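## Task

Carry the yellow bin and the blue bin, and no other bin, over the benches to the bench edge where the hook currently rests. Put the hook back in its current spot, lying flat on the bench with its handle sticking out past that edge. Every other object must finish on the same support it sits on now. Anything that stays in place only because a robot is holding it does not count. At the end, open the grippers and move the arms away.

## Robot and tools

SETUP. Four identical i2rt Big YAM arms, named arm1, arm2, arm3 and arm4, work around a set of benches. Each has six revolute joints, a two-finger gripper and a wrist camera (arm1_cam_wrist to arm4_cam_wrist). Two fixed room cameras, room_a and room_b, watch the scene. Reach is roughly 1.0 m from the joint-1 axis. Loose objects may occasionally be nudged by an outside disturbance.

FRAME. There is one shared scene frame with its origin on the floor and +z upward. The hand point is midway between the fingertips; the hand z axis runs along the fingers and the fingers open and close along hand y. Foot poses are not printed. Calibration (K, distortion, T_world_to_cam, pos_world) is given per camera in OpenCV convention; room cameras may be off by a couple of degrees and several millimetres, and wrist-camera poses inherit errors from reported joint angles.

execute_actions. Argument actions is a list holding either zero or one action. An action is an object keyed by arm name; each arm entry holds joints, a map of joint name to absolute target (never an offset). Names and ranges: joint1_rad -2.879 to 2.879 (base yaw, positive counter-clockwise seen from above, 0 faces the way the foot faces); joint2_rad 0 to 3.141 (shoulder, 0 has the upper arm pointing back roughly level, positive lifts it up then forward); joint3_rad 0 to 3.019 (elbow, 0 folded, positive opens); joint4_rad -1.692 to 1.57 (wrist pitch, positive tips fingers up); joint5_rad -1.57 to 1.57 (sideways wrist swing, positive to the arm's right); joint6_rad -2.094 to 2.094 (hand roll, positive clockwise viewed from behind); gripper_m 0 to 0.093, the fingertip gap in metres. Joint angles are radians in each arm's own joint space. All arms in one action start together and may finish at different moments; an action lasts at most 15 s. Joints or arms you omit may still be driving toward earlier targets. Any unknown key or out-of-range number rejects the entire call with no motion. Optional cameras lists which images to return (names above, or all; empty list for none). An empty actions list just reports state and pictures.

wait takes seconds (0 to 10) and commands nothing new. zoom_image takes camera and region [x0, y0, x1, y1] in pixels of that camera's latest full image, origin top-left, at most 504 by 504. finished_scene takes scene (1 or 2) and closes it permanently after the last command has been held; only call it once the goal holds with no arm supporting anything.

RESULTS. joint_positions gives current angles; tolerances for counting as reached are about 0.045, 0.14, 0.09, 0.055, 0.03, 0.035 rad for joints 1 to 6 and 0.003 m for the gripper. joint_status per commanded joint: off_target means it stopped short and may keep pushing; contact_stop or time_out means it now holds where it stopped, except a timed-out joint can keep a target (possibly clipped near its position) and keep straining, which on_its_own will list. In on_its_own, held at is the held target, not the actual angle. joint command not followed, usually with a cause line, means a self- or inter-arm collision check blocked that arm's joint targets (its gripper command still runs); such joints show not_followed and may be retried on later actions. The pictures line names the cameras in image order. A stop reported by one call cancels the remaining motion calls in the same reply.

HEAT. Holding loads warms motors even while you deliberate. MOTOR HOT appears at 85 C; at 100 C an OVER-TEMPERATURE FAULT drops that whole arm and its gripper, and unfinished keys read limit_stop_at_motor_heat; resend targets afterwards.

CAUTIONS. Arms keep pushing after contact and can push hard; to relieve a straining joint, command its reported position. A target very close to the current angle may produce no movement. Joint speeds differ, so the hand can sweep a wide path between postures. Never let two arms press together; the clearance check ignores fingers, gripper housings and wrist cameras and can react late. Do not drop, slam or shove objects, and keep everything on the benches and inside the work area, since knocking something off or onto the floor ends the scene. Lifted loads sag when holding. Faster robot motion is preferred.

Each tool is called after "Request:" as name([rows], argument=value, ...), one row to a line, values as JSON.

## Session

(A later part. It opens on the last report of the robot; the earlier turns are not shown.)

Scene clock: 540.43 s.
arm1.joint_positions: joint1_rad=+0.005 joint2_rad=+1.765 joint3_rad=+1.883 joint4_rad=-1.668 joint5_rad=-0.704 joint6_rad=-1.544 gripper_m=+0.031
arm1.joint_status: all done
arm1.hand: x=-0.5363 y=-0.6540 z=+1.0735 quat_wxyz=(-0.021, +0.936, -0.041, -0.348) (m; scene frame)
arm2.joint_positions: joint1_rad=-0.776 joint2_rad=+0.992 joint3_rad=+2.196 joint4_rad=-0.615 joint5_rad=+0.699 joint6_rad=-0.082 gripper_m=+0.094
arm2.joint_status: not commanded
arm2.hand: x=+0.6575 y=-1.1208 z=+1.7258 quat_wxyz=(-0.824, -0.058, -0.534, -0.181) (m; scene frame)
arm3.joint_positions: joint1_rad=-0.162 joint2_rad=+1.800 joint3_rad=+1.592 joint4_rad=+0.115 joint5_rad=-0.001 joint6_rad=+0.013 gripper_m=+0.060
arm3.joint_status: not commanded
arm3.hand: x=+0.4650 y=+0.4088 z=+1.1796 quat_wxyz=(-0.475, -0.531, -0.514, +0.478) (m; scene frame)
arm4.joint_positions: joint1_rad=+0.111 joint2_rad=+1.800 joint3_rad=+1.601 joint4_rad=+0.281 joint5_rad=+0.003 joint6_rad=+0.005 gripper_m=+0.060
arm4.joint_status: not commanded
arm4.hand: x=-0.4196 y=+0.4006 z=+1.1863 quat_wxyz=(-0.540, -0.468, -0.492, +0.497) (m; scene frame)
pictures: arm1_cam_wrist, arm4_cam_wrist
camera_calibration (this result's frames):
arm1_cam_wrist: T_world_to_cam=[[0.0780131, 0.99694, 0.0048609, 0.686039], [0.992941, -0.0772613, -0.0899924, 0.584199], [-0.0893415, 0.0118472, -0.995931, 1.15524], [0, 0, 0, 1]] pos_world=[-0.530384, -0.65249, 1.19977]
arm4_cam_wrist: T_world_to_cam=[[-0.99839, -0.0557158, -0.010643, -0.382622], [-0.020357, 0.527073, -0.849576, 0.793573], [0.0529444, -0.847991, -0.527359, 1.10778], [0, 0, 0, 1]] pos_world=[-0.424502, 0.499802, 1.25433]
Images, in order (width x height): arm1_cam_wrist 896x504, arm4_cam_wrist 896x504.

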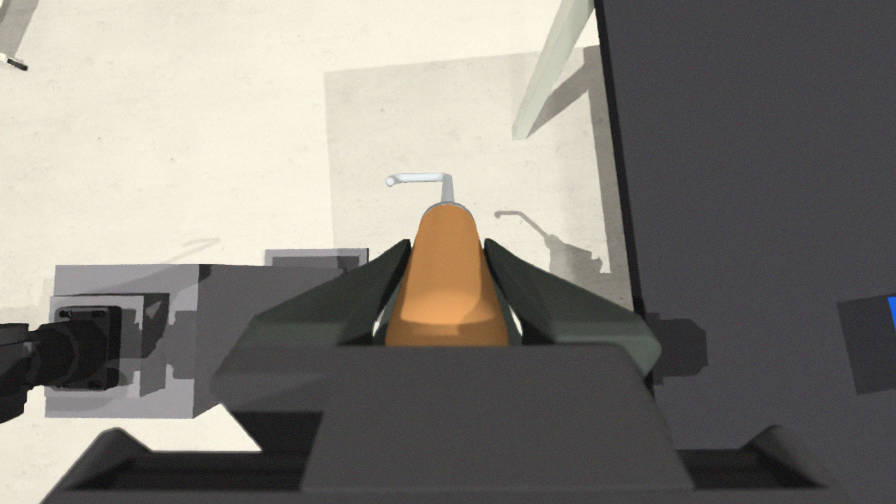

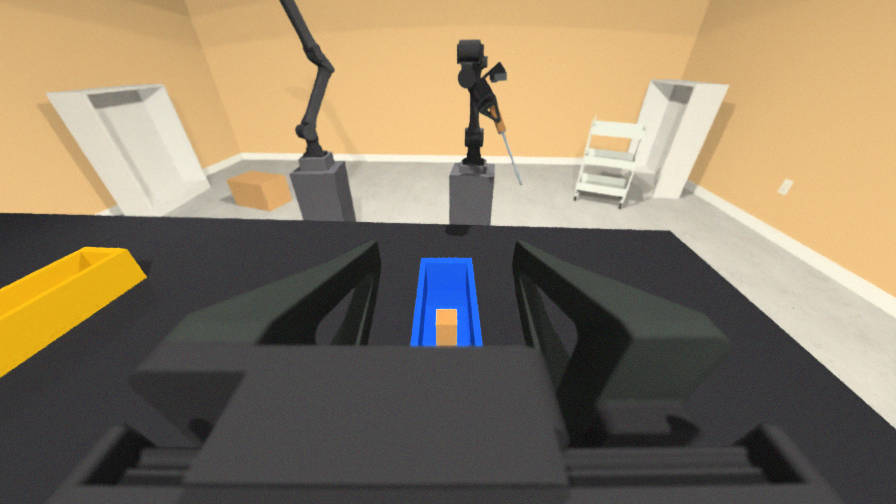

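Request:
execute_actions([
  {"arm1":{"joints":{"joint1_rad":-0.03,"joint3_rad":2.07,"joint4_rad":0.23,"joint5_rad":-0.24}},"arm2":{"joints":{"joint1_rad":0.2,"joint2_rad":1.6,"joint3_rad":1.2,"joint4_rad":0.1,"joint5_rad":0.3,"joint6_rad":0}},"arm4":{"joints":{"joint4_rad":-0.1}}},
], cameras=["arm1_cam_wrist","arm4_cam_wrist"])

Request:
execute_actions([
  {"arm1":{"joints":{"joint2_rad":2.27}}},
], cameras=["arm1_cam_wrist","arm2_cam_wrist","arm4_cam_wrist","room_b"])

Scene clock: 560.33 s.
arm1.joint_positions: joint1_rad=-0.025 joint2_rad=+1.766 joint3_rad=+2.005 joint4_rad=+0.179 joint5_rad=-0.239 joint6_rad=-1.544 gripper_m=+0.031
arm1.joint_status: all done
arm1.hand: x=-0.4253 y=-0.4548 z=+1.4224 quat_wxyz=(-0.837, +0.543, +0.062, -0.035) (m; scene frame)
arm2.joint_positions: joint1_rad=+0.198 joint2_rad=+1.579 joint3_rad=+1.198 joint4_rad=+0.084 joint5_rad=+0.298 joint6_rad=-0.013 gripper_m=+0.094
arm2.joint_status: all done
arm2.hand: x=+0.3042 y=-0.5329 z=+1.0681 quat_wxyz=(-0.446, +0.591, -0.539, -0.401) (m; scene frame)
arm3.joint_positions: joint1_rad=-0.162 joint2_rad=+1.800 joint3_rad=+1.592 joint4_rad=+0.115 joint5_rad=-0.001 joint6_rad=+0.013 gripper_m=+0.060
arm3.joint_status: not commanded
arm3.hand: x=+0.4650 y=+0.4088 z=+1.1796 quat_wxyz=(-0.475, -0.531, -0.514, +0.478) (m; scene frame)
arm4.joint_positions: joint1_rad=+0.111 joint2_rad=+1.800 joint3_rad=+1.601 joint4_rad=-0.089 joint5_rad=+0.003 joint6_rad=+0.005 gripper_m=+0.060
arm4.joint_status: all done
arm4.hand: x=-0.4194 y=+0.4106 z=+1.0966 quat_wxyz=(-0.439, -0.552, -0.583, +0.403) (m; scene frame)
pictures: arm1_cam_wrist, arm4_cam_wrist
camera_calibration (this result's frames):
arm1_cam_wrist: T_world_to_cam=[[-0.0158666, -0.396724, 0.917801, -1.49525], [0.886715, -0.429755, -0.170434, 0.429698], [0.462045, 0.811123, 0.3586, 0.181709], [0, 0, 0, 1]] pos_world=[-0.488702, -0.555924, 1.38041]
arm4_cam_wrist: T_world_to_cam=[[-0.998372, -0.0567781, -0.00536083, -0.388098], [-0.0421433, 0.797821, -0.60142, 0.319682], [0.0384245, -0.600215, -0.798915, 1.25884], [0, 0, 0, 1]] pos_world=[-0.422365, 0.478491, 1.19589]
Images, in order (width x height): arm1_cam_wrist 896x504, arm4_cam_wrist 896x504.

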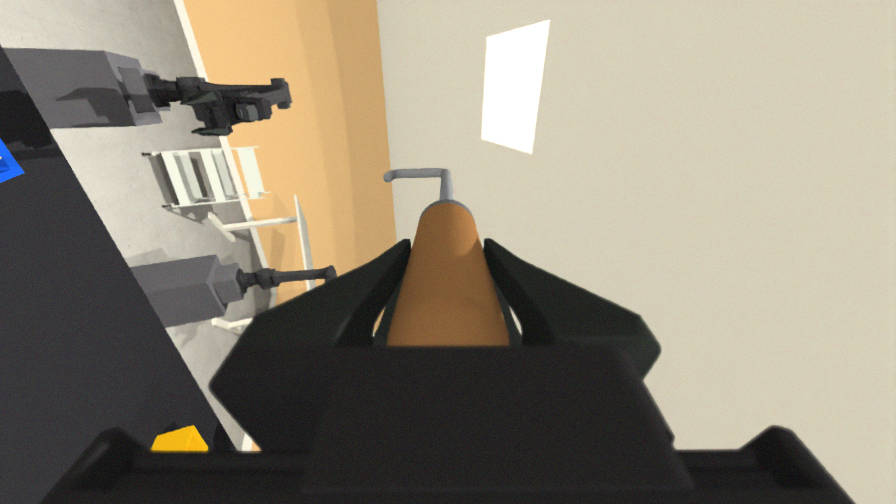

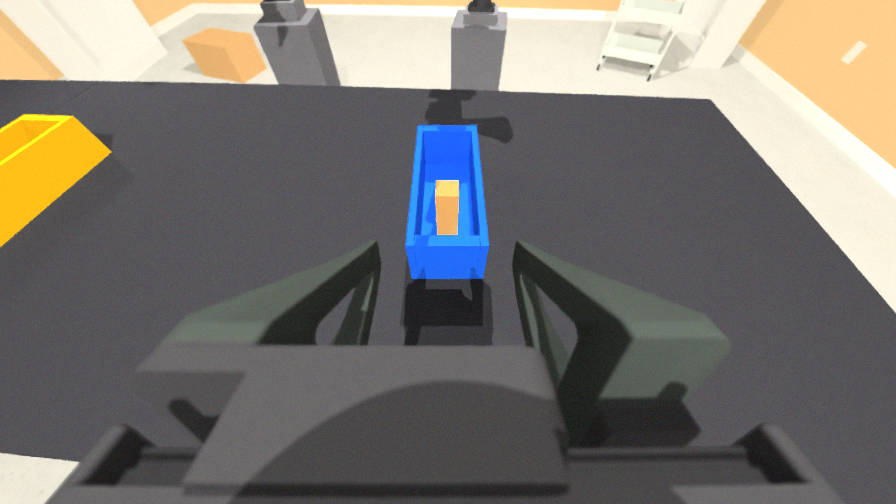

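Scene clock: 562.03 s.
arm1.joint_positions: joint1_rad=-0.025 joint2_rad=+2.313 joint3_rad=+2.021 joint4_rad=+0.200 joint5_rad=-0.239 joint6_rad=-1.549 gripper_m=+0.031
arm1.joint_status: all done
arm1.hand: x=-0.4105 y=-0.2719 z=+0.9791 quat_wxyz=(-0.676, +0.734, +0.033, -0.064) (m; scene frame)
arm2.joint_positions: joint1_rad=+0.198 joint2_rad=+1.579 joint3_rad=+1.198 joint4_rad=+0.084 joint5_rad=+0.298 joint6_rad=-0.013 gripper_m=+0.094
arm2.joint_status: not commanded
arm2.hand: x=+0.3042 y=-0.5329 z=+1.0681 quat_wxyz=(-0.446, +0.591, -0.539, -0.401) (m; scene frame)
arm3.joint_positions: joint1_rad=-0.162 joint2_rad=+1.800 joint3_rad=+1.592 joint4_rad=+0.115 joint5_rad=-0.001 joint6_rad=+0.013 gripper_m=+0.060
arm3.joint_status: not commanded
arm3.hand: x=+0.4650 y=+0.4088 z=+1.1796 quat_wxyz=(-0.475, -0.531, -0.514, +0.478) (m; scene frame)
arm4.joint_positions: joint1_rad=+0.111 joint2_rad=+1.800 joint3_rad=+1.601 joint4_rad=-0.089 joint5_rad=+0.003 joint6_rad=+0.005 gripper_m=+0.060
arm4.joint_status: not commanded
arm4.hand: x=-0.4194 y=+0.4106 z=+1.0966 quat_wxyz=(-0.439, -0.552, -0.583, +0.403) (m; scene frame)
pictures: arm1_cam_wrist, arm2_cam_wrist, arm4_cam_wrist, room_b
camera_calibration (this result's frames):
arm1_cam_wrist: T_world_to_cam=[[0.0306493, 0.0971221, 0.9948, -0.937663], [0.885005, -0.465228, 0.0181536, 0.22465], [0.464572, 0.879847, -0.100212, 0.65442], [0, 0, 0, 1]] pos_world=[-0.474103, -0.380208, 0.99429]
arm2_cam_wrist: T_world_to_cam=[[0.994394, 0.0322742, 0.100691, -0.393296], [0.0867134, -0.793843, -0.601909, 0.199478], [0.0605064, 0.607266, -0.792191, 1.27926], [0, 0, 0, 1]] pos_world=[0.29639, -0.6058, 1.17308]
arm4_cam_wrist: T_world_to_cam=[[-0.998372, -0.0567781, -0.00536083, -0.388098], [-0.0421433, 0.797821, -0.60142, 0.319682], [0.0384245, -0.600215, -0.798915, 1.25884], [0, 0, 0, 1]] pos_world=[-0.422365, 0.478491, 1.19589]
Images, in order (width x height): arm1_cam_wrist 896x504, arm2_cam_wrist 896x504, arm4_cam_wrist 896x504, room_b 896x504.

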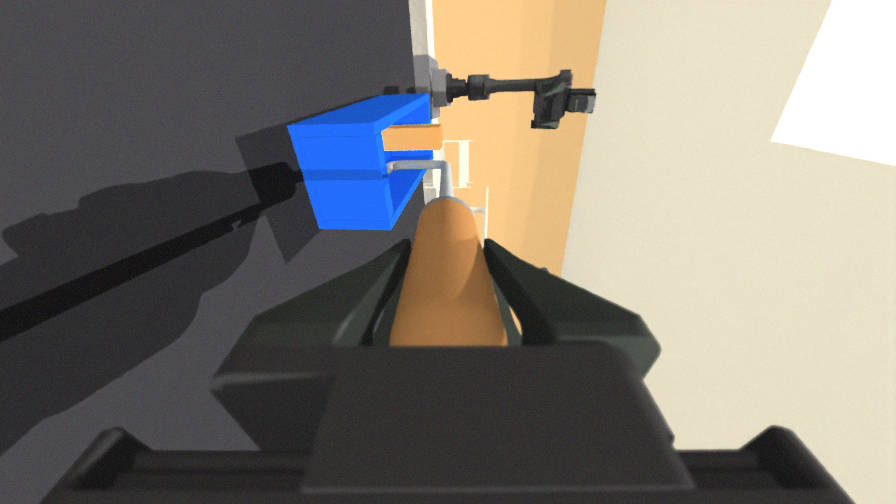

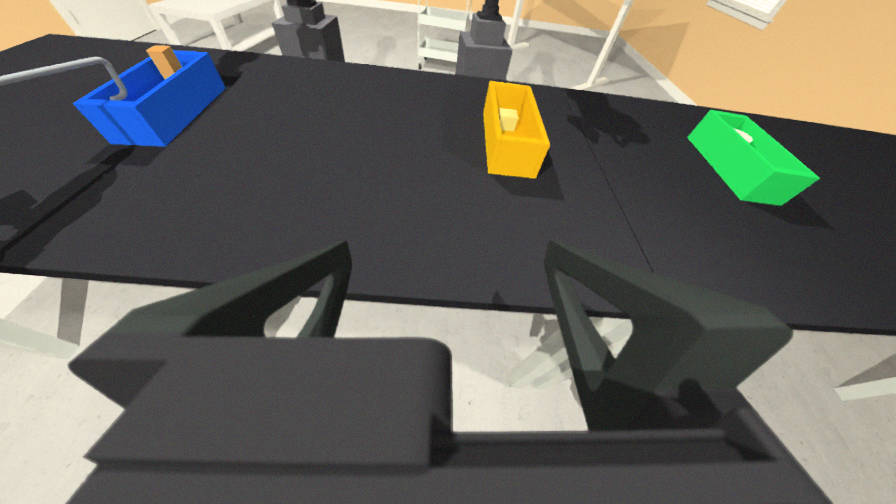

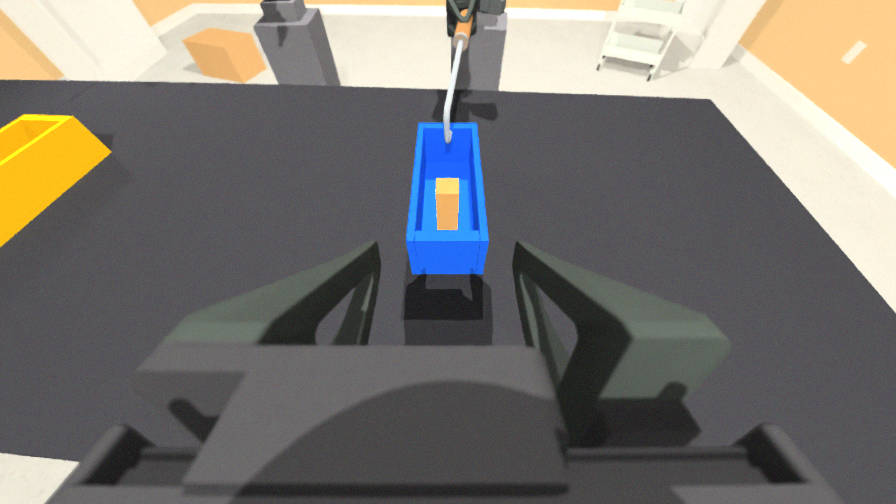

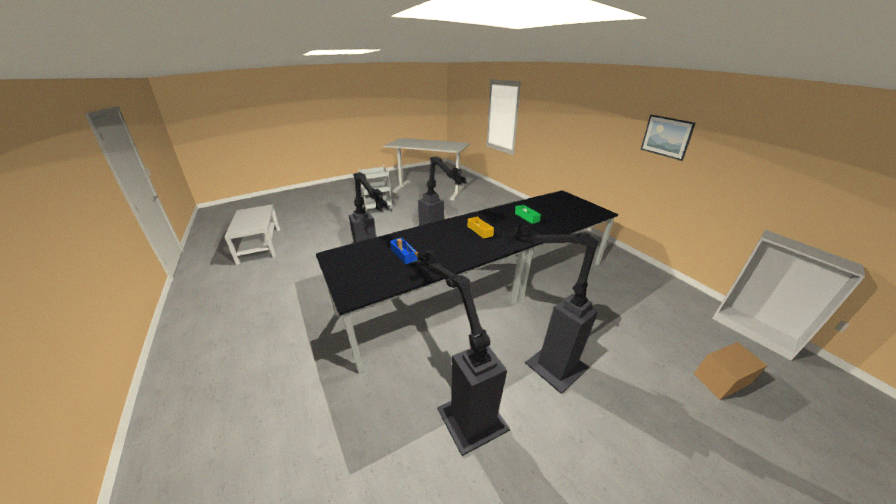

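Request:
zoom_image(camera="arm2_cam_wrist", region=[0, 20, 250, 170])

Request:
zoom_image(camera="arm4_cam_wrist", region=[380, 0, 540, 200])

Region (0, 20, 250, 170) of arm2_cam_wrist's 896x504 image, scaled by 2.016, with more detail than that image has; it fills the top 302 rows of this view, and the rest is white.

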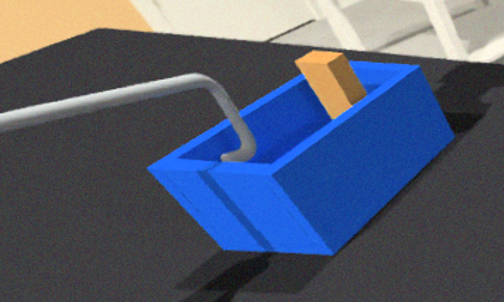

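Region (380, 0, 540, 200) of arm4_cam_wrist's 896x504 image, scaled by 2.520, with more detail than that image has; it fills the left 403 columns of this view, and the rest is white.

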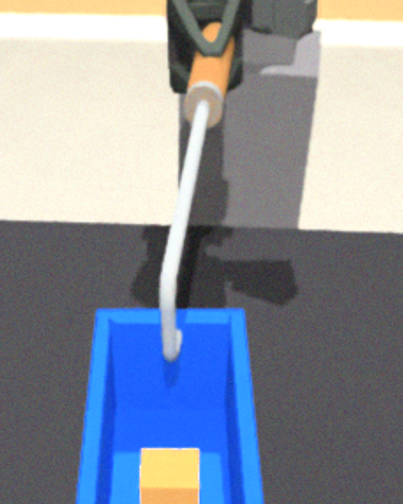

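Request:
execute_actions([
  {"arm1":{"joints":{"joint2_rad":2.365}},"arm2":{"joints":{"joint1_rad":0.45,"joint5_rad":-0.2,"joint4_rad":0.25}}},
], cameras=["arm1_cam_wrist","arm2_cam_wrist","arm4_cam_wrist"])

Scene clock: 624.23 s.
arm1.joint_positions: joint1_rad=-0.025 joint2_rad=+2.372 joint3_rad=+2.021 joint4_rad=+0.204 joint5_rad=-0.239 joint6_rad=-1.549 gripper_m=+0.031
arm1.joint_status: all done
arm1.hand: x=-0.4105 y=-0.2670 z=+0.9260 quat_wxyz=(-0.655, +0.752, +0.029, -0.067) (m; scene frame)
arm2.joint_positions: joint1_rad=+0.450 joint2_rad=+1.579 joint3_rad=+1.198 joint4_rad=+0.223 joint5_rad=-0.196 joint6_rad=-0.012 gripper_m=+0.094
arm2.joint_status: all done
arm2.hand: x=+0.0672 y=-0.6259 z=+1.1004 quat_wxyz=(-0.252, +0.693, -0.309, -0.600) (m; scene frame)
arm3.joint_positions: joint1_rad=-0.162 joint2_rad=+1.800 joint3_rad=+1.592 joint4_rad=+0.115 joint5_rad=-0.001 joint6_rad=+0.013 gripper_m=+0.060
arm3.joint_status: not commanded
arm3.hand: x=+0.4650 y=+0.4088 z=+1.1796 quat_wxyz=(-0.475, -0.531, -0.514, +0.478) (m; scene frame)
arm4.joint_positions: joint1_rad=+0.111 joint2_rad=+1.800 joint3_rad=+1.601 joint4_rad=-0.089 joint5_rad=+0.003 joint6_rad=+0.005 gripper_m=+0.060
arm4.joint_status: not commanded
arm4.hand: x=-0.4194 y=+0.4106 z=+1.0966 quat_wxyz=(-0.439, -0.552, -0.583, +0.403) (m; scene frame)
pictures: arm1_cam_wrist, arm2_cam_wrist, arm4_cam_wrist
camera_calibration (this result's frames):
arm1_cam_wrist: T_world_to_cam=[[0.035777, 0.151648, 0.987787, -0.862151], [0.885388, -0.46321, 0.0390451, 0.209224], [0.463473, 0.873178, -0.15084, 0.689346], [0, 0, 0, 1]] pos_world=[-0.473893, -0.374264, 0.947433]
arm2_cam_wrist: T_world_to_cam=[[0.724428, 0.6892, -0.0144003, 0.398091], [0.480923, -0.520251, -0.705728, 0.424726], [-0.493879, 0.504324, -0.708336, 1.25624], [0, 0, 0, 1]] pos_world=[0.127781, -0.686951, 1.19531]
arm4_cam_wrist: T_world_to_cam=[[-0.998372, -0.0567781, -0.00536083, -0.388098], [-0.0421433, 0.797821, -0.60142, 0.319682], [0.0384245, -0.600215, -0.798915, 1.25884], [0, 0, 0, 1]] pos_world=[-0.422365, 0.478491, 1.19589]
Images, in order (width x height): arm1_cam_wrist 896x504, arm2_cam_wrist 896x504, arm4_cam_wrist 896x504.

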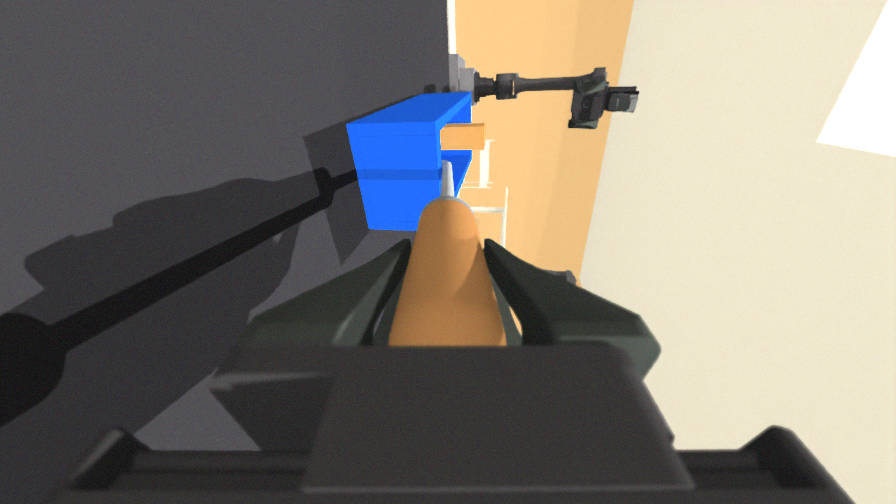

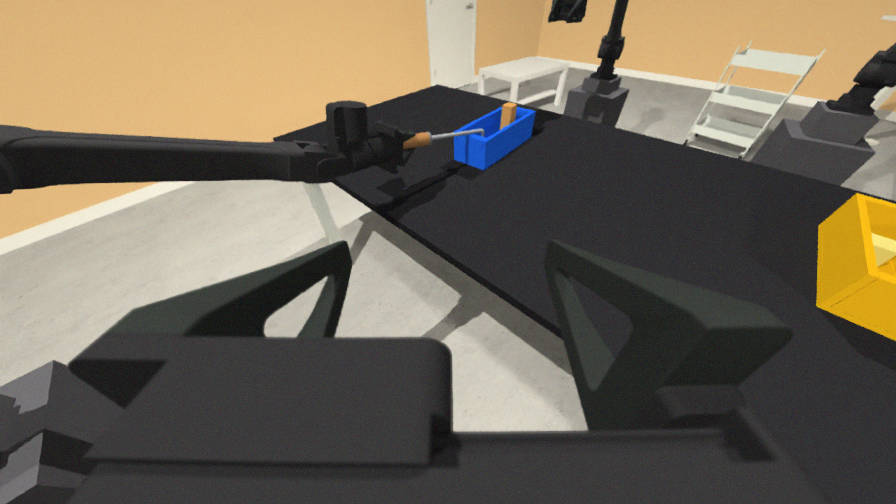

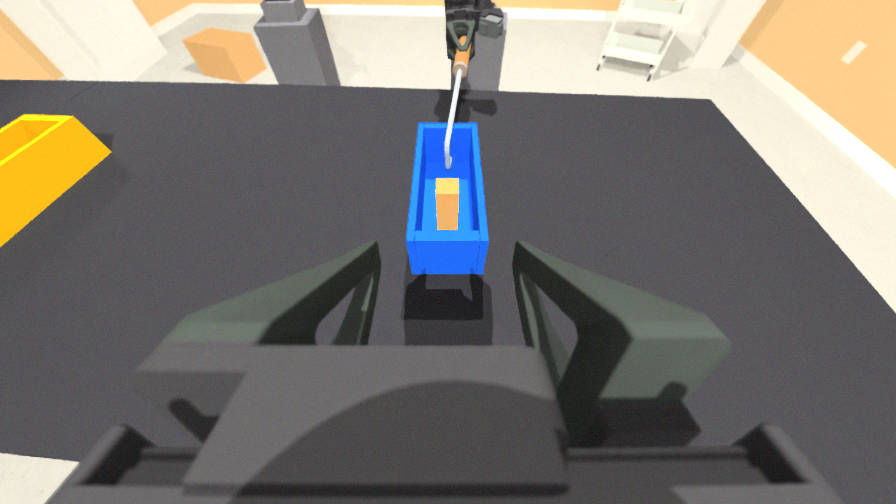

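Request:
execute_actions(actions=[])

Scene clock: 640.83 s.
arm1.joint_positions: joint1_rad=-0.025 joint2_rad=+2.372 joint3_rad=+2.021 joint4_rad=+0.204 joint5_rad=-0.239 joint6_rad=-1.549 gripper_m=+0.031
arm1.joint_status: all done
arm1.hand: x=-0.4105 y=-0.2670 z=+0.9260 quat_wxyz=(-0.655, +0.752, +0.029, -0.067) (m; scene frame)
arm2.joint_positions: joint1_rad=+0.450 joint2_rad=+1.579 joint3_rad=+1.198 joint4_rad=+0.223 joint5_rad=-0.196 joint6_rad=-0.012 gripper_m=+0.094
arm2.joint_status: all done
arm2.hand: x=+0.0672 y=-0.6259 z=+1.1004 quat_wxyz=(-0.252, +0.693, -0.309, -0.600) (m; scene frame)
arm3.joint_positions: joint1_rad=-0.162 joint2_rad=+1.800 joint3_rad=+1.592 joint4_rad=+0.115 joint5_rad=-0.001 joint6_rad=+0.013 gripper_m=+0.060
arm3.joint_status: not commanded
arm3.hand: x=+0.4650 y=+0.4088 z=+1.1796 quat_wxyz=(-0.475, -0.531, -0.514, +0.478) (m; scene frame)
arm4.joint_positions: joint1_rad=+0.111 joint2_rad=+1.800 joint3_rad=+1.601 joint4_rad=-0.089 joint5_rad=+0.003 joint6_rad=+0.005 gripper_m=+0.060
arm4.joint_status: not commanded
arm4.hand: x=-0.4194 y=+0.4106 z=+1.0966 quat_wxyz=(-0.439, -0.552, -0.583, +0.403) (m; scene frame)
pictures: arm1_cam_wrist, arm2_cam_wrist, arm3_cam_wrist, arm4_cam_wrist, room_a, room_b
camera_calibration (this result's frames):
arm1_cam_wrist: T_world_to_cam=[[0.035777, 0.151648, 0.987787, -0.862151], [0.885388, -0.46321, 0.0390451, 0.209224], [0.463473, 0.873178, -0.15084, 0.689346], [0, 0, 0, 1]] pos_world=[-0.473893, -0.374264, 0.947433]
arm2_cam_wrist: T_world_to_cam=[[0.724428, 0.6892, -0.0144003, 0.398091], [0.480923, -0.520251, -0.705728, 0.424726], [-0.493879, 0.504324, -0.708336, 1.25624], [0, 0, 0, 1]] pos_world=[0.127781, -0.686951, 1.19531]
arm3_cam_wrist: T_world_to_cam=[[-0.999869, 0.00540667, -0.0152614, 0.482269], [0.0151758, 0.641448, -0.767016, 0.636806], [0.0056424, -0.767147, -0.641446, 1.18952], [0, 0, 0, 1]] pos_world=[0.46583, 0.501453, 1.25881]
arm4_cam_wrist: T_world_to_cam=[[-0.998372, -0.0567781, -0.00536083, -0.388098], [-0.0421433, 0.797821, -0.60142, 0.319682], [0.0384245, -0.600215, -0.798915, 1.25884], [0, 0, 0, 1]] pos_world=[-0.422365, 0.478491, 1.19589]
Images, in order (width x height): arm1_cam_wrist 896x504, arm2_cam_wrist 896x504, arm3_cam_wrist 896x504, arm4_cam_wrist 896x504, room_a 896x504, room_b 896x504.

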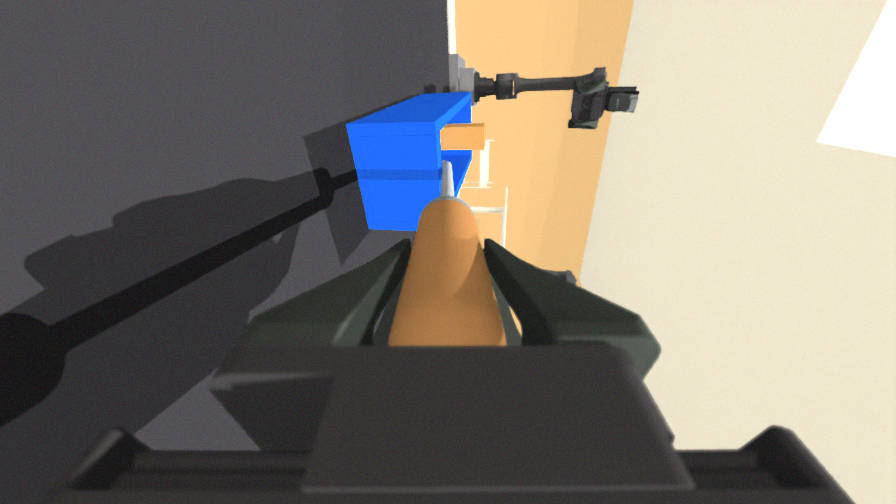

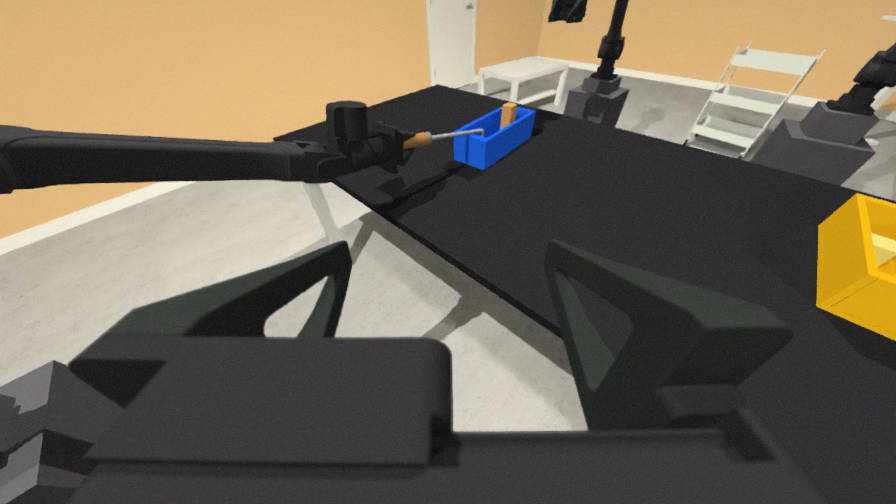

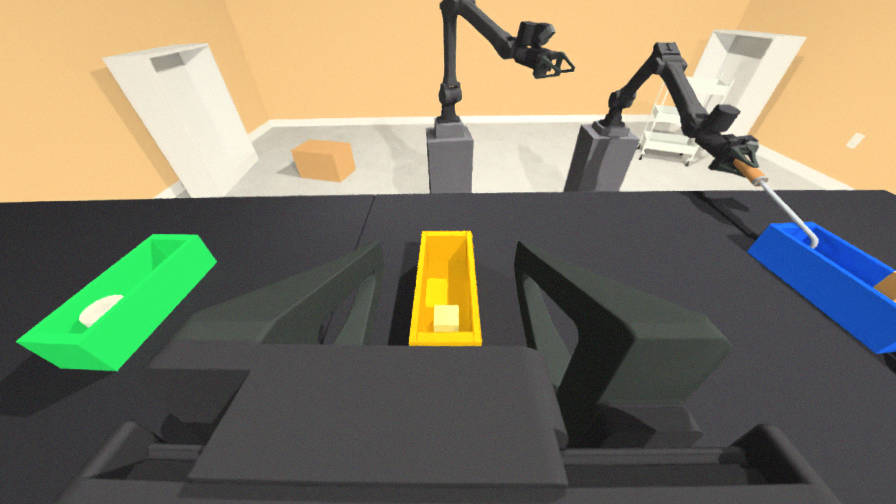

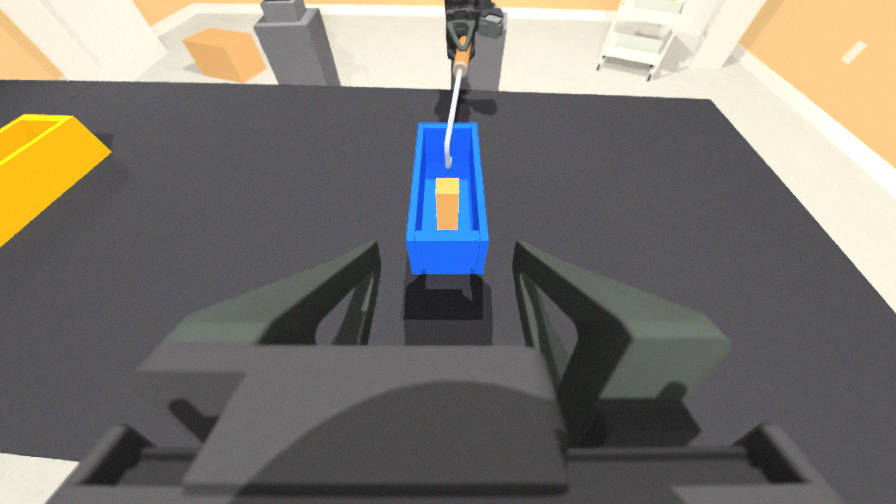

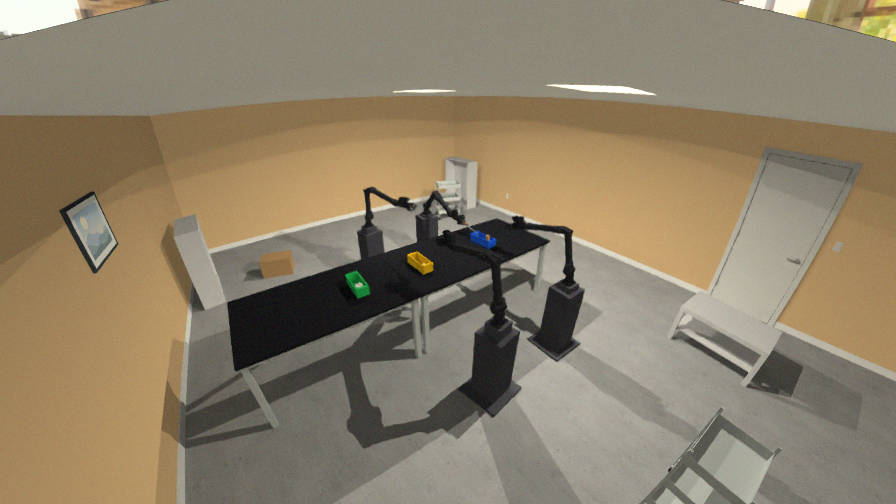

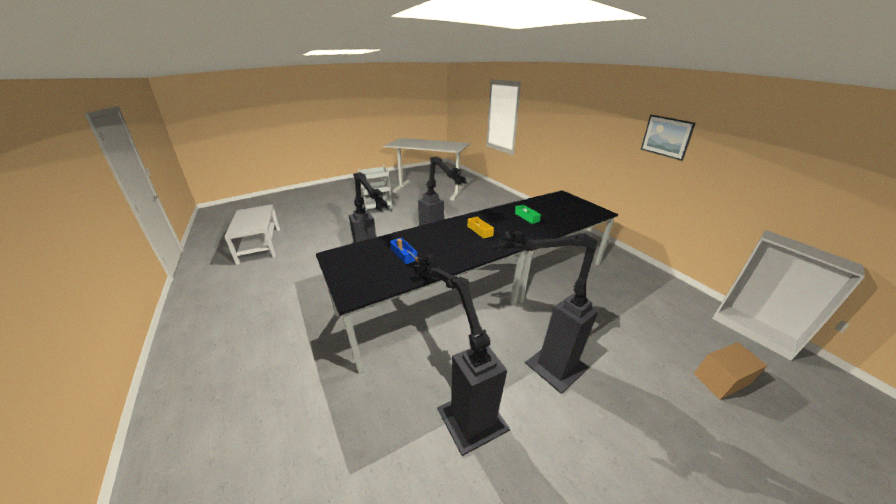

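Request:
execute_actions([
  {"arm1":{"joints":{"joint2_rad":2.25,"joint3_rad":1.865}}},
], cameras=["arm2_cam_wrist","arm4_cam_wrist"])

Scene clock: 655.10 s.
arm1.joint_positions: joint1_rad=-0.025 joint2_rad=+2.271 joint3_rad=+1.876 joint4_rad=+0.208 joint5_rad=-0.239 joint6_rad=-1.549 gripper_m=+0.031
arm1.joint_status: all done
arm1.hand: x=-0.4135 y=-0.2978 z=+0.9315 quat_wxyz=(-0.640, +0.765, +0.027, -0.069) (m; scene frame)
arm2.joint_positions: joint1_rad=+0.450 joint2_rad=+1.579 joint3_rad=+1.198 joint4_rad=+0.223 joint5_rad=-0.196 joint6_rad=-0.012 gripper_m=+0.094
arm2.joint_status: not commanded
arm2.hand: x=+0.0672 y=-0.6259 z=+1.1004 quat_wxyz=(-0.252, +0.693, -0.309, -0.600) (m; scene frame)
arm3.joint_positions: joint1_rad=-0.162 joint2_rad=+1.800 joint3_rad=+1.592 joint4_rad=+0.115 joint5_rad=-0.001 joint6_rad=+0.013 gripper_m=+0.060
arm3.joint_status: not commanded
arm3.hand: x=+0.4650 y=+0.4088 z=+1.1796 quat_wxyz=(-0.475, -0.531, -0.514, +0.478) (m; scene frame)
arm4.joint_positions: joint1_rad=+0.111 joint2_rad=+1.800 joint3_rad=+1.601 joint4_rad=-0.089 joint5_rad=+0.003 joint6_rad=+0.005 gripper_m=+0.060
arm4.joint_status: not commanded
arm4.hand: x=-0.4194 y=+0.4106 z=+1.0966 quat_wxyz=(-0.439, -0.552, -0.583, +0.403) (m; scene frame)
pictures: arm2_cam_wrist, arm4_cam_wrist
camera_calibration (this result's frames):
arm2_cam_wrist: T_world_to_cam=[[0.724428, 0.6892, -0.0144003, 0.398091], [0.480923, -0.520251, -0.705728, 0.424726], [-0.493879, 0.504324, -0.708336, 1.25624], [0, 0, 0, 1]] pos_world=[0.127781, -0.686951, 1.19531]
arm4_cam_wrist: T_world_to_cam=[[-0.998372, -0.0567781, -0.00536083, -0.388098], [-0.0421433, 0.797821, -0.60142, 0.319682], [0.0384245, -0.600215, -0.798915, 1.25884], [0, 0, 0, 1]] pos_world=[-0.422365, 0.478491, 1.19589]
Images, in order (width x height): arm2_cam_wrist 896x504, arm4_cam_wrist 896x504.

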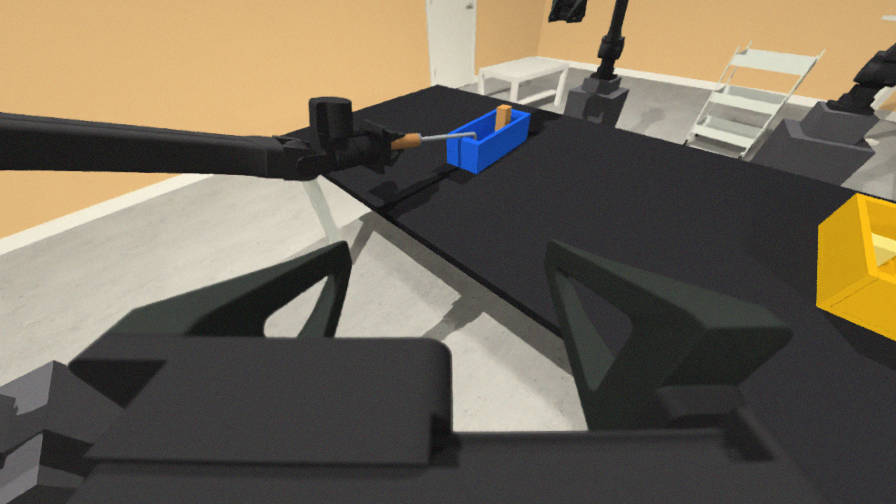

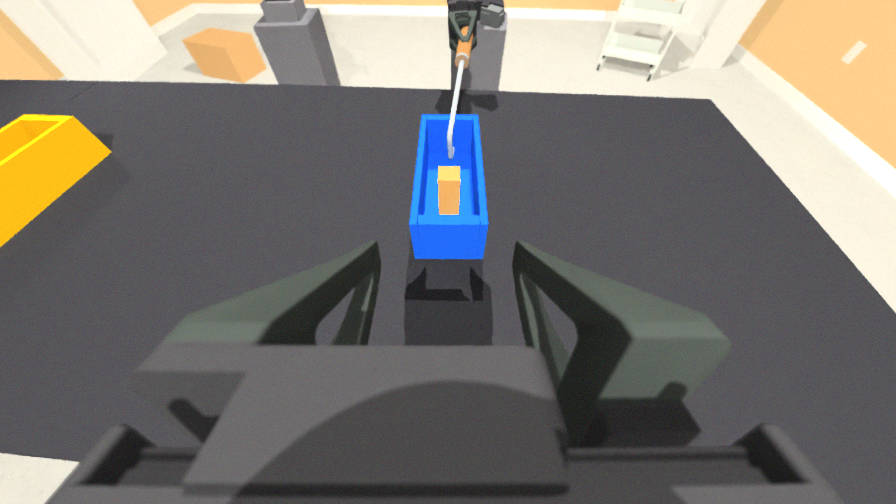

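Request:
execute_actions([
  {"arm1":{"joints":{"joint2_rad":2.10,"joint3_rad":1.678}}},
], cameras=["arm2_cam_wrist","arm4_cam_wrist"])

Scene clock: 663.07 s.
arm1.joint_positions: joint1_rad=-0.025 joint2_rad=+2.130 joint3_rad=+1.681 joint4_rad=+0.216 joint5_rad=-0.239 joint6_rad=-1.550 gripper_m=+0.031
arm1.joint_status: all done
arm1.hand: x=-0.4184 y=-0.3459 z=+0.9403 quat_wxyz=(-0.622, +0.779, +0.024, -0.071) (m; scene frame)
arm2.joint_positions: joint1_rad=+0.450 joint2_rad=+1.579 joint3_rad=+1.198 joint4_rad=+0.223 joint5_rad=-0.196 joint6_rad=-0.012 gripper_m=+0.094
arm2.joint_status: not commanded
arm2.hand: x=+0.0672 y=-0.6259 z=+1.1004 quat_wxyz=(-0.252, +0.693, -0.309, -0.600) (m; scene frame)
arm3.joint_positions: joint1_rad=-0.162 joint2_rad=+1.800 joint3_rad=+1.592 joint4_rad=+0.115 joint5_rad=-0.001 joint6_rad=+0.013 gripper_m=+0.060
arm3.joint_status: not commanded
arm3.hand: x=+0.4650 y=+0.4088 z=+1.1796 quat_wxyz=(-0.475, -0.531, -0.514, +0.478) (m; scene frame)
arm4.joint_positions: joint1_rad=+0.111 joint2_rad=+1.800 joint3_rad=+1.601 joint4_rad=-0.089 joint5_rad=+0.003 joint6_rad=+0.005 gripper_m=+0.060
arm4.joint_status: not commanded
arm4.hand: x=-0.4194 y=+0.4106 z=+1.0966 quat_wxyz=(-0.439, -0.552, -0.583, +0.403) (m; scene frame)
pictures: arm2_cam_wrist, arm4_cam_wrist
camera_calibration (this result's frames):
arm2_cam_wrist: T_world_to_cam=[[0.724428, 0.6892, -0.0144003, 0.398091], [0.480923, -0.520251, -0.705728, 0.424726], [-0.493879, 0.504324, -0.708336, 1.25624], [0, 0, 0, 1]] pos_world=[0.127781, -0.686951, 1.19531]
arm4_cam_wrist: T_world_to_cam=[[-0.998372, -0.0567781, -0.00536083, -0.388098], [-0.0421433, 0.797821, -0.60142, 0.319682], [0.0384245, -0.600215, -0.798915, 1.25884], [0, 0, 0, 1]] pos_world=[-0.422365, 0.478491, 1.19589]
Images, in order (width x height): arm2_cam_wrist 896x504, arm4_cam_wrist 896x504.

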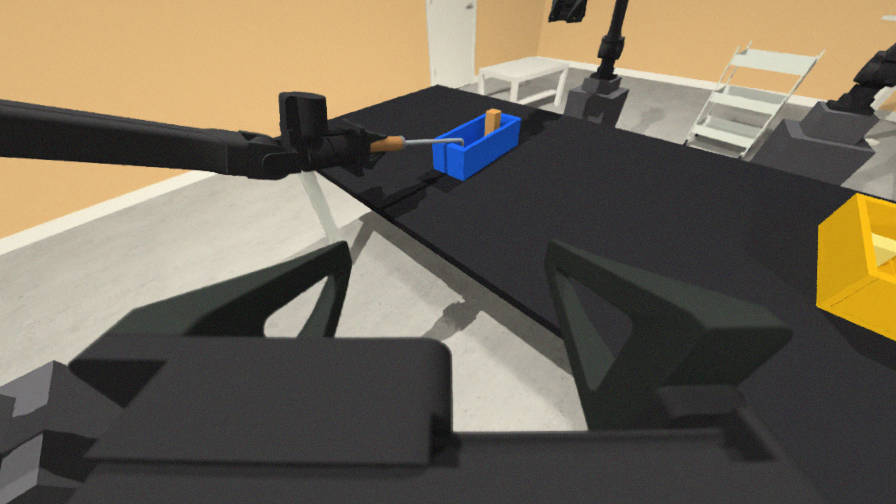

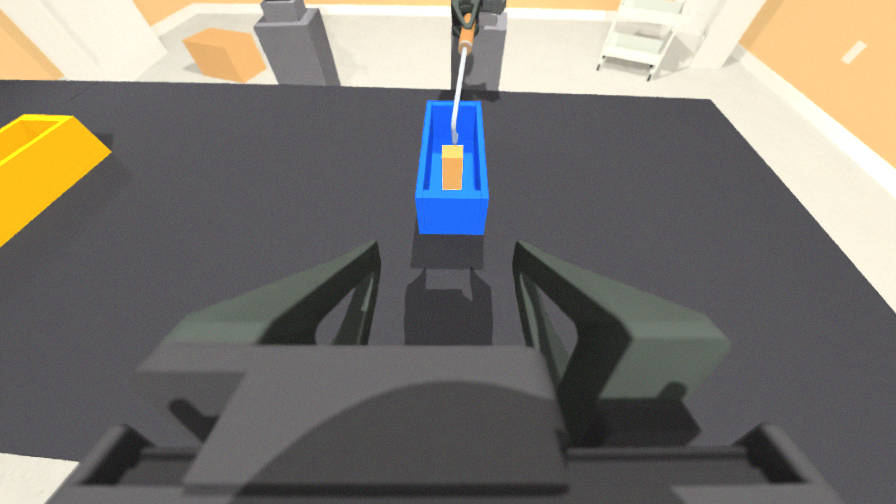

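Request:
execute_actions([
  {"arm1":{"joints":{"joint2_rad":1.92,"joint3_rad":1.472}}},
], cameras=["arm2_cam_wrist","arm4_cam_wrist"])

Scene clock: 671.47 s.
arm1.joint_positions: joint1_rad=-0.025 joint2_rad=+1.959 joint3_rad=+1.466 joint4_rad=+0.216 joint5_rad=-0.239 joint6_rad=-1.549 gripper_m=+0.031
arm1.joint_status: all done
arm1.hand: x=-0.4246 y=-0.4084 z=+0.9540 quat_wxyz=(-0.605, +0.792, +0.021, -0.074) (m; scene frame)
arm2.joint_positions: joint1_rad=+0.450 joint2_rad=+1.579 joint3_rad=+1.198 joint4_rad=+0.223 joint5_rad=-0.196 joint6_rad=-0.012 gripper_m=+0.094
arm2.joint_status: not commanded
arm2.hand: x=+0.0672 y=-0.6259 z=+1.1004 quat_wxyz=(-0.252, +0.693, -0.309, -0.600) (m; scene frame)
arm3.joint_positions: joint1_rad=-0.162 joint2_rad=+1.800 joint3_rad=+1.592 joint4_rad=+0.115 joint5_rad=-0.001 joint6_rad=+0.013 gripper_m=+0.060
arm3.joint_status: not commanded
arm3.hand: x=+0.4650 y=+0.4088 z=+1.1796 quat_wxyz=(-0.475, -0.531, -0.514, +0.478) (m; scene frame)
arm4.joint_positions: joint1_rad=+0.111 joint2_rad=+1.800 joint3_rad=+1.601 joint4_rad=-0.089 joint5_rad=+0.003 joint6_rad=+0.005 gripper_m=+0.060
arm4.joint_status: not commanded
arm4.hand: x=-0.4194 y=+0.4106 z=+1.0966 quat_wxyz=(-0.439, -0.552, -0.583, +0.403) (m; scene frame)
pictures: arm2_cam_wrist, arm4_cam_wrist
camera_calibration (this result's frames):
arm2_cam_wrist: T_world_to_cam=[[0.724428, 0.6892, -0.0144003, 0.398091], [0.480923, -0.520251, -0.705728, 0.424726], [-0.493879, 0.504324, -0.708336, 1.25624], [0, 0, 0, 1]] pos_world=[0.127781, -0.686951, 1.19531]
arm4_cam_wrist: T_world_to_cam=[[-0.998372, -0.0567781, -0.00536083, -0.388098], [-0.0421433, 0.797821, -0.60142, 0.319682], [0.0384245, -0.600215, -0.798915, 1.25884], [0, 0, 0, 1]] pos_world=[-0.422365, 0.478491, 1.19589]
Images, in order (width x height): arm2_cam_wrist 896x504, arm4_cam_wrist 896x504.

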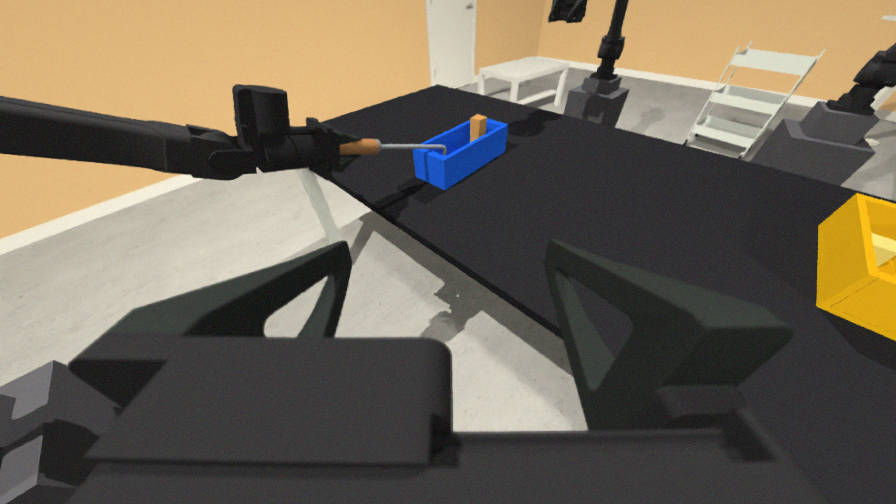

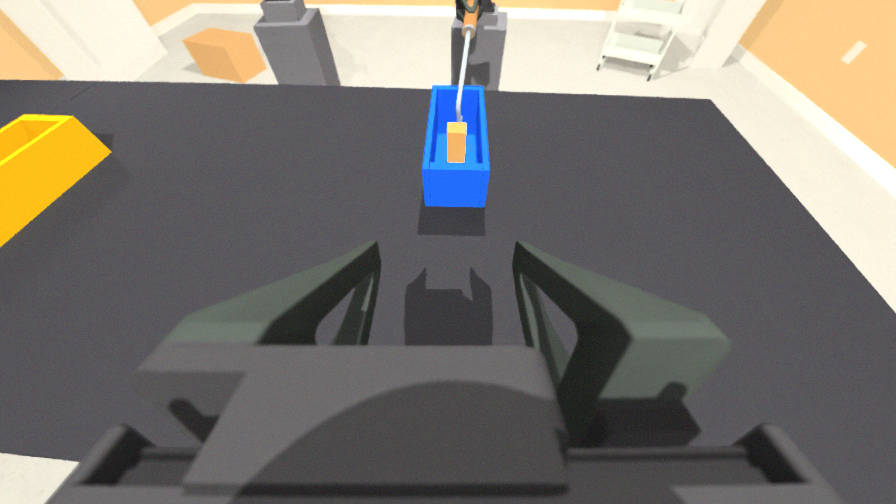

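Request:
execute_actions([
  {"arm1":{"joints":{"joint2_rad":1.72,"joint3_rad":1.25}}},
], cameras=["arm2_cam_wrist","arm4_cam_wrist","room_b"])

Scene clock: 676.87 s.
arm1.joint_positions: joint1_rad=-0.025 joint2_rad=+1.750 joint3_rad=+1.241 joint4_rad=+0.216 joint5_rad=-0.239 joint6_rad=-1.549 gripper_m=+0.031
arm1.joint_status: all done
arm1.hand: x=-0.4321 y=-0.4840 z=+0.9805 quat_wxyz=(-0.599, +0.797, +0.020, -0.075) (m; scene frame)
arm2.joint_positions: joint1_rad=+0.450 joint2_rad=+1.579 joint3_rad=+1.198 joint4_rad=+0.223 joint5_rad=-0.196 joint6_rad=-0.012 gripper_m=+0.094
arm2.joint_status: not commanded
arm2.hand: x=+0.0672 y=-0.6259 z=+1.1004 quat_wxyz=(-0.252, +0.693, -0.309, -0.600) (m; scene frame)
arm3.joint_positions: joint1_rad=-0.162 joint2_rad=+1.800 joint3_rad=+1.592 joint4_rad=+0.115 joint5_rad=-0.001 joint6_rad=+0.013 gripper_m=+0.060
arm3.joint_status: not commanded
arm3.hand: x=+0.4650 y=+0.4088 z=+1.1796 quat_wxyz=(-0.475, -0.531, -0.514, +0.478) (m; scene frame)
arm4.joint_positions: joint1_rad=+0.111 joint2_rad=+1.800 joint3_rad=+1.601 joint4_rad=-0.089 joint5_rad=+0.003 joint6_rad=+0.005 gripper_m=+0.060
arm4.joint_status: not commanded
arm4.hand: x=-0.4194 y=+0.4106 z=+1.0966 quat_wxyz=(-0.439, -0.552, -0.583, +0.403) (m; scene frame)
pictures: arm2_cam_wrist, arm4_cam_wrist, room_b
camera_calibration (this result's frames):
arm2_cam_wrist: T_world_to_cam=[[0.724428, 0.6892, -0.0144003, 0.398091], [0.480923, -0.520251, -0.705728, 0.424726], [-0.493879, 0.504324, -0.708336, 1.25624], [0, 0, 0, 1]] pos_world=[0.127781, -0.686951, 1.19531]
arm4_cam_wrist: T_world_to_cam=[[-0.998372, -0.0567781, -0.00536083, -0.388098], [-0.0421433, 0.797821, -0.60142, 0.319682], [0.0384245, -0.600215, -0.798915, 1.25884], [0, 0, 0, 1]] pos_world=[-0.422365, 0.478491, 1.19589]
Images, in order (width x height): arm2_cam_wrist 896x504, arm4_cam_wrist 896x504, room_b 896x504.

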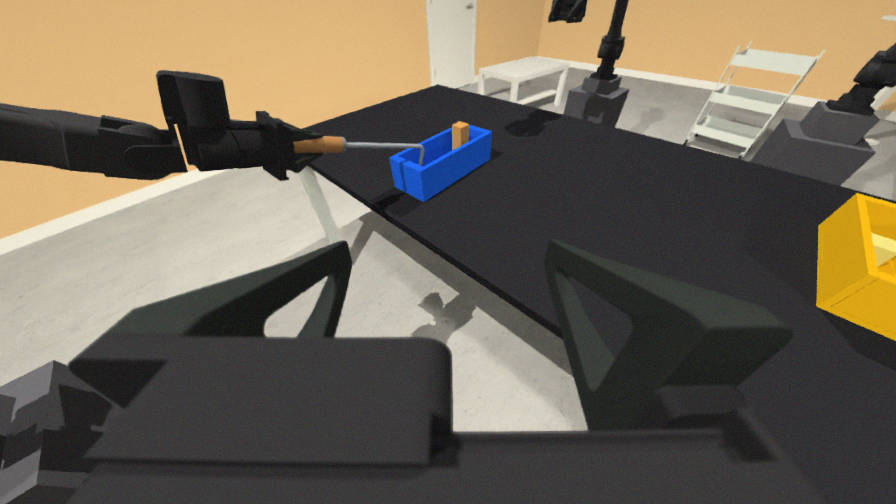

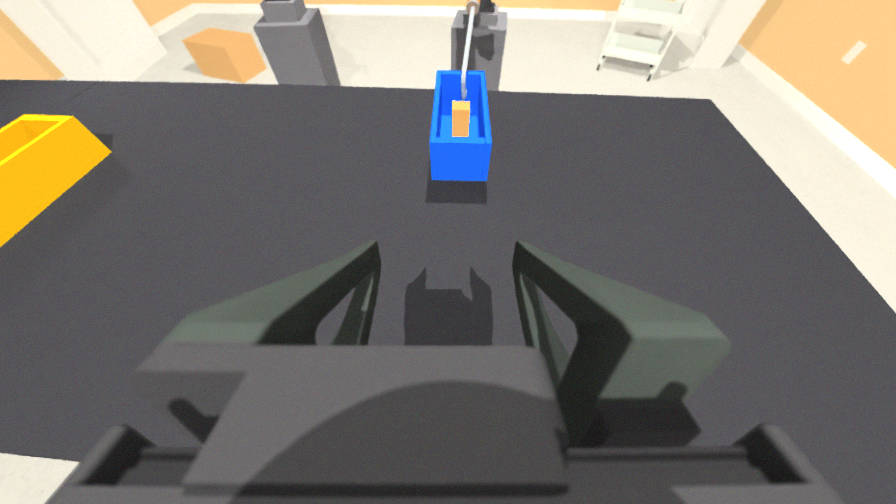

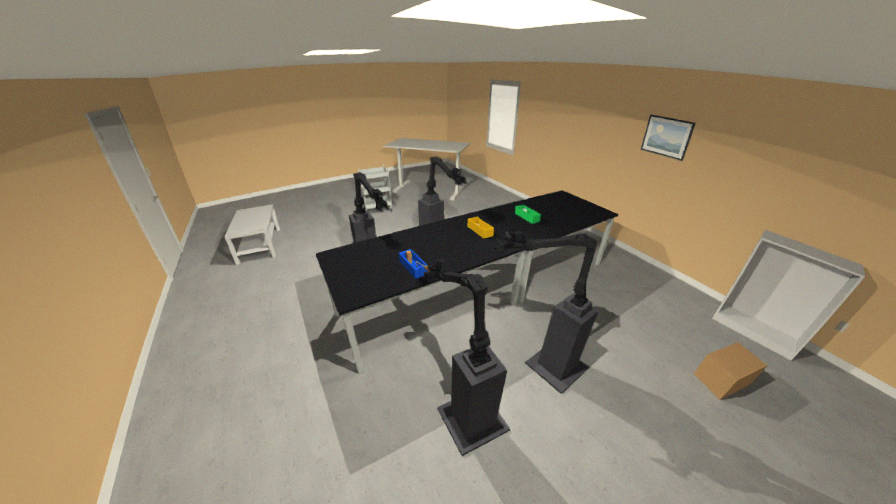

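Request:
zoom_image(camera="arm2_cam_wrist", region=[240, 80, 560, 260])

Region (240, 80, 560, 260) of arm2_cam_wrist's 896x504 image, scaled by 1.575, with more detail than that image has; it fills the top 284 rows of this view, and the rest is white.

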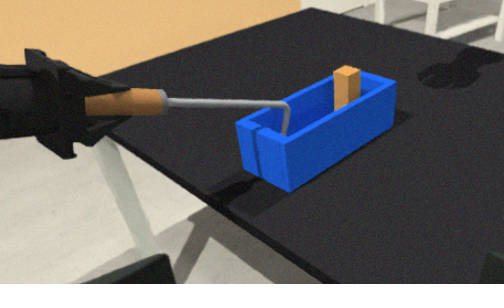

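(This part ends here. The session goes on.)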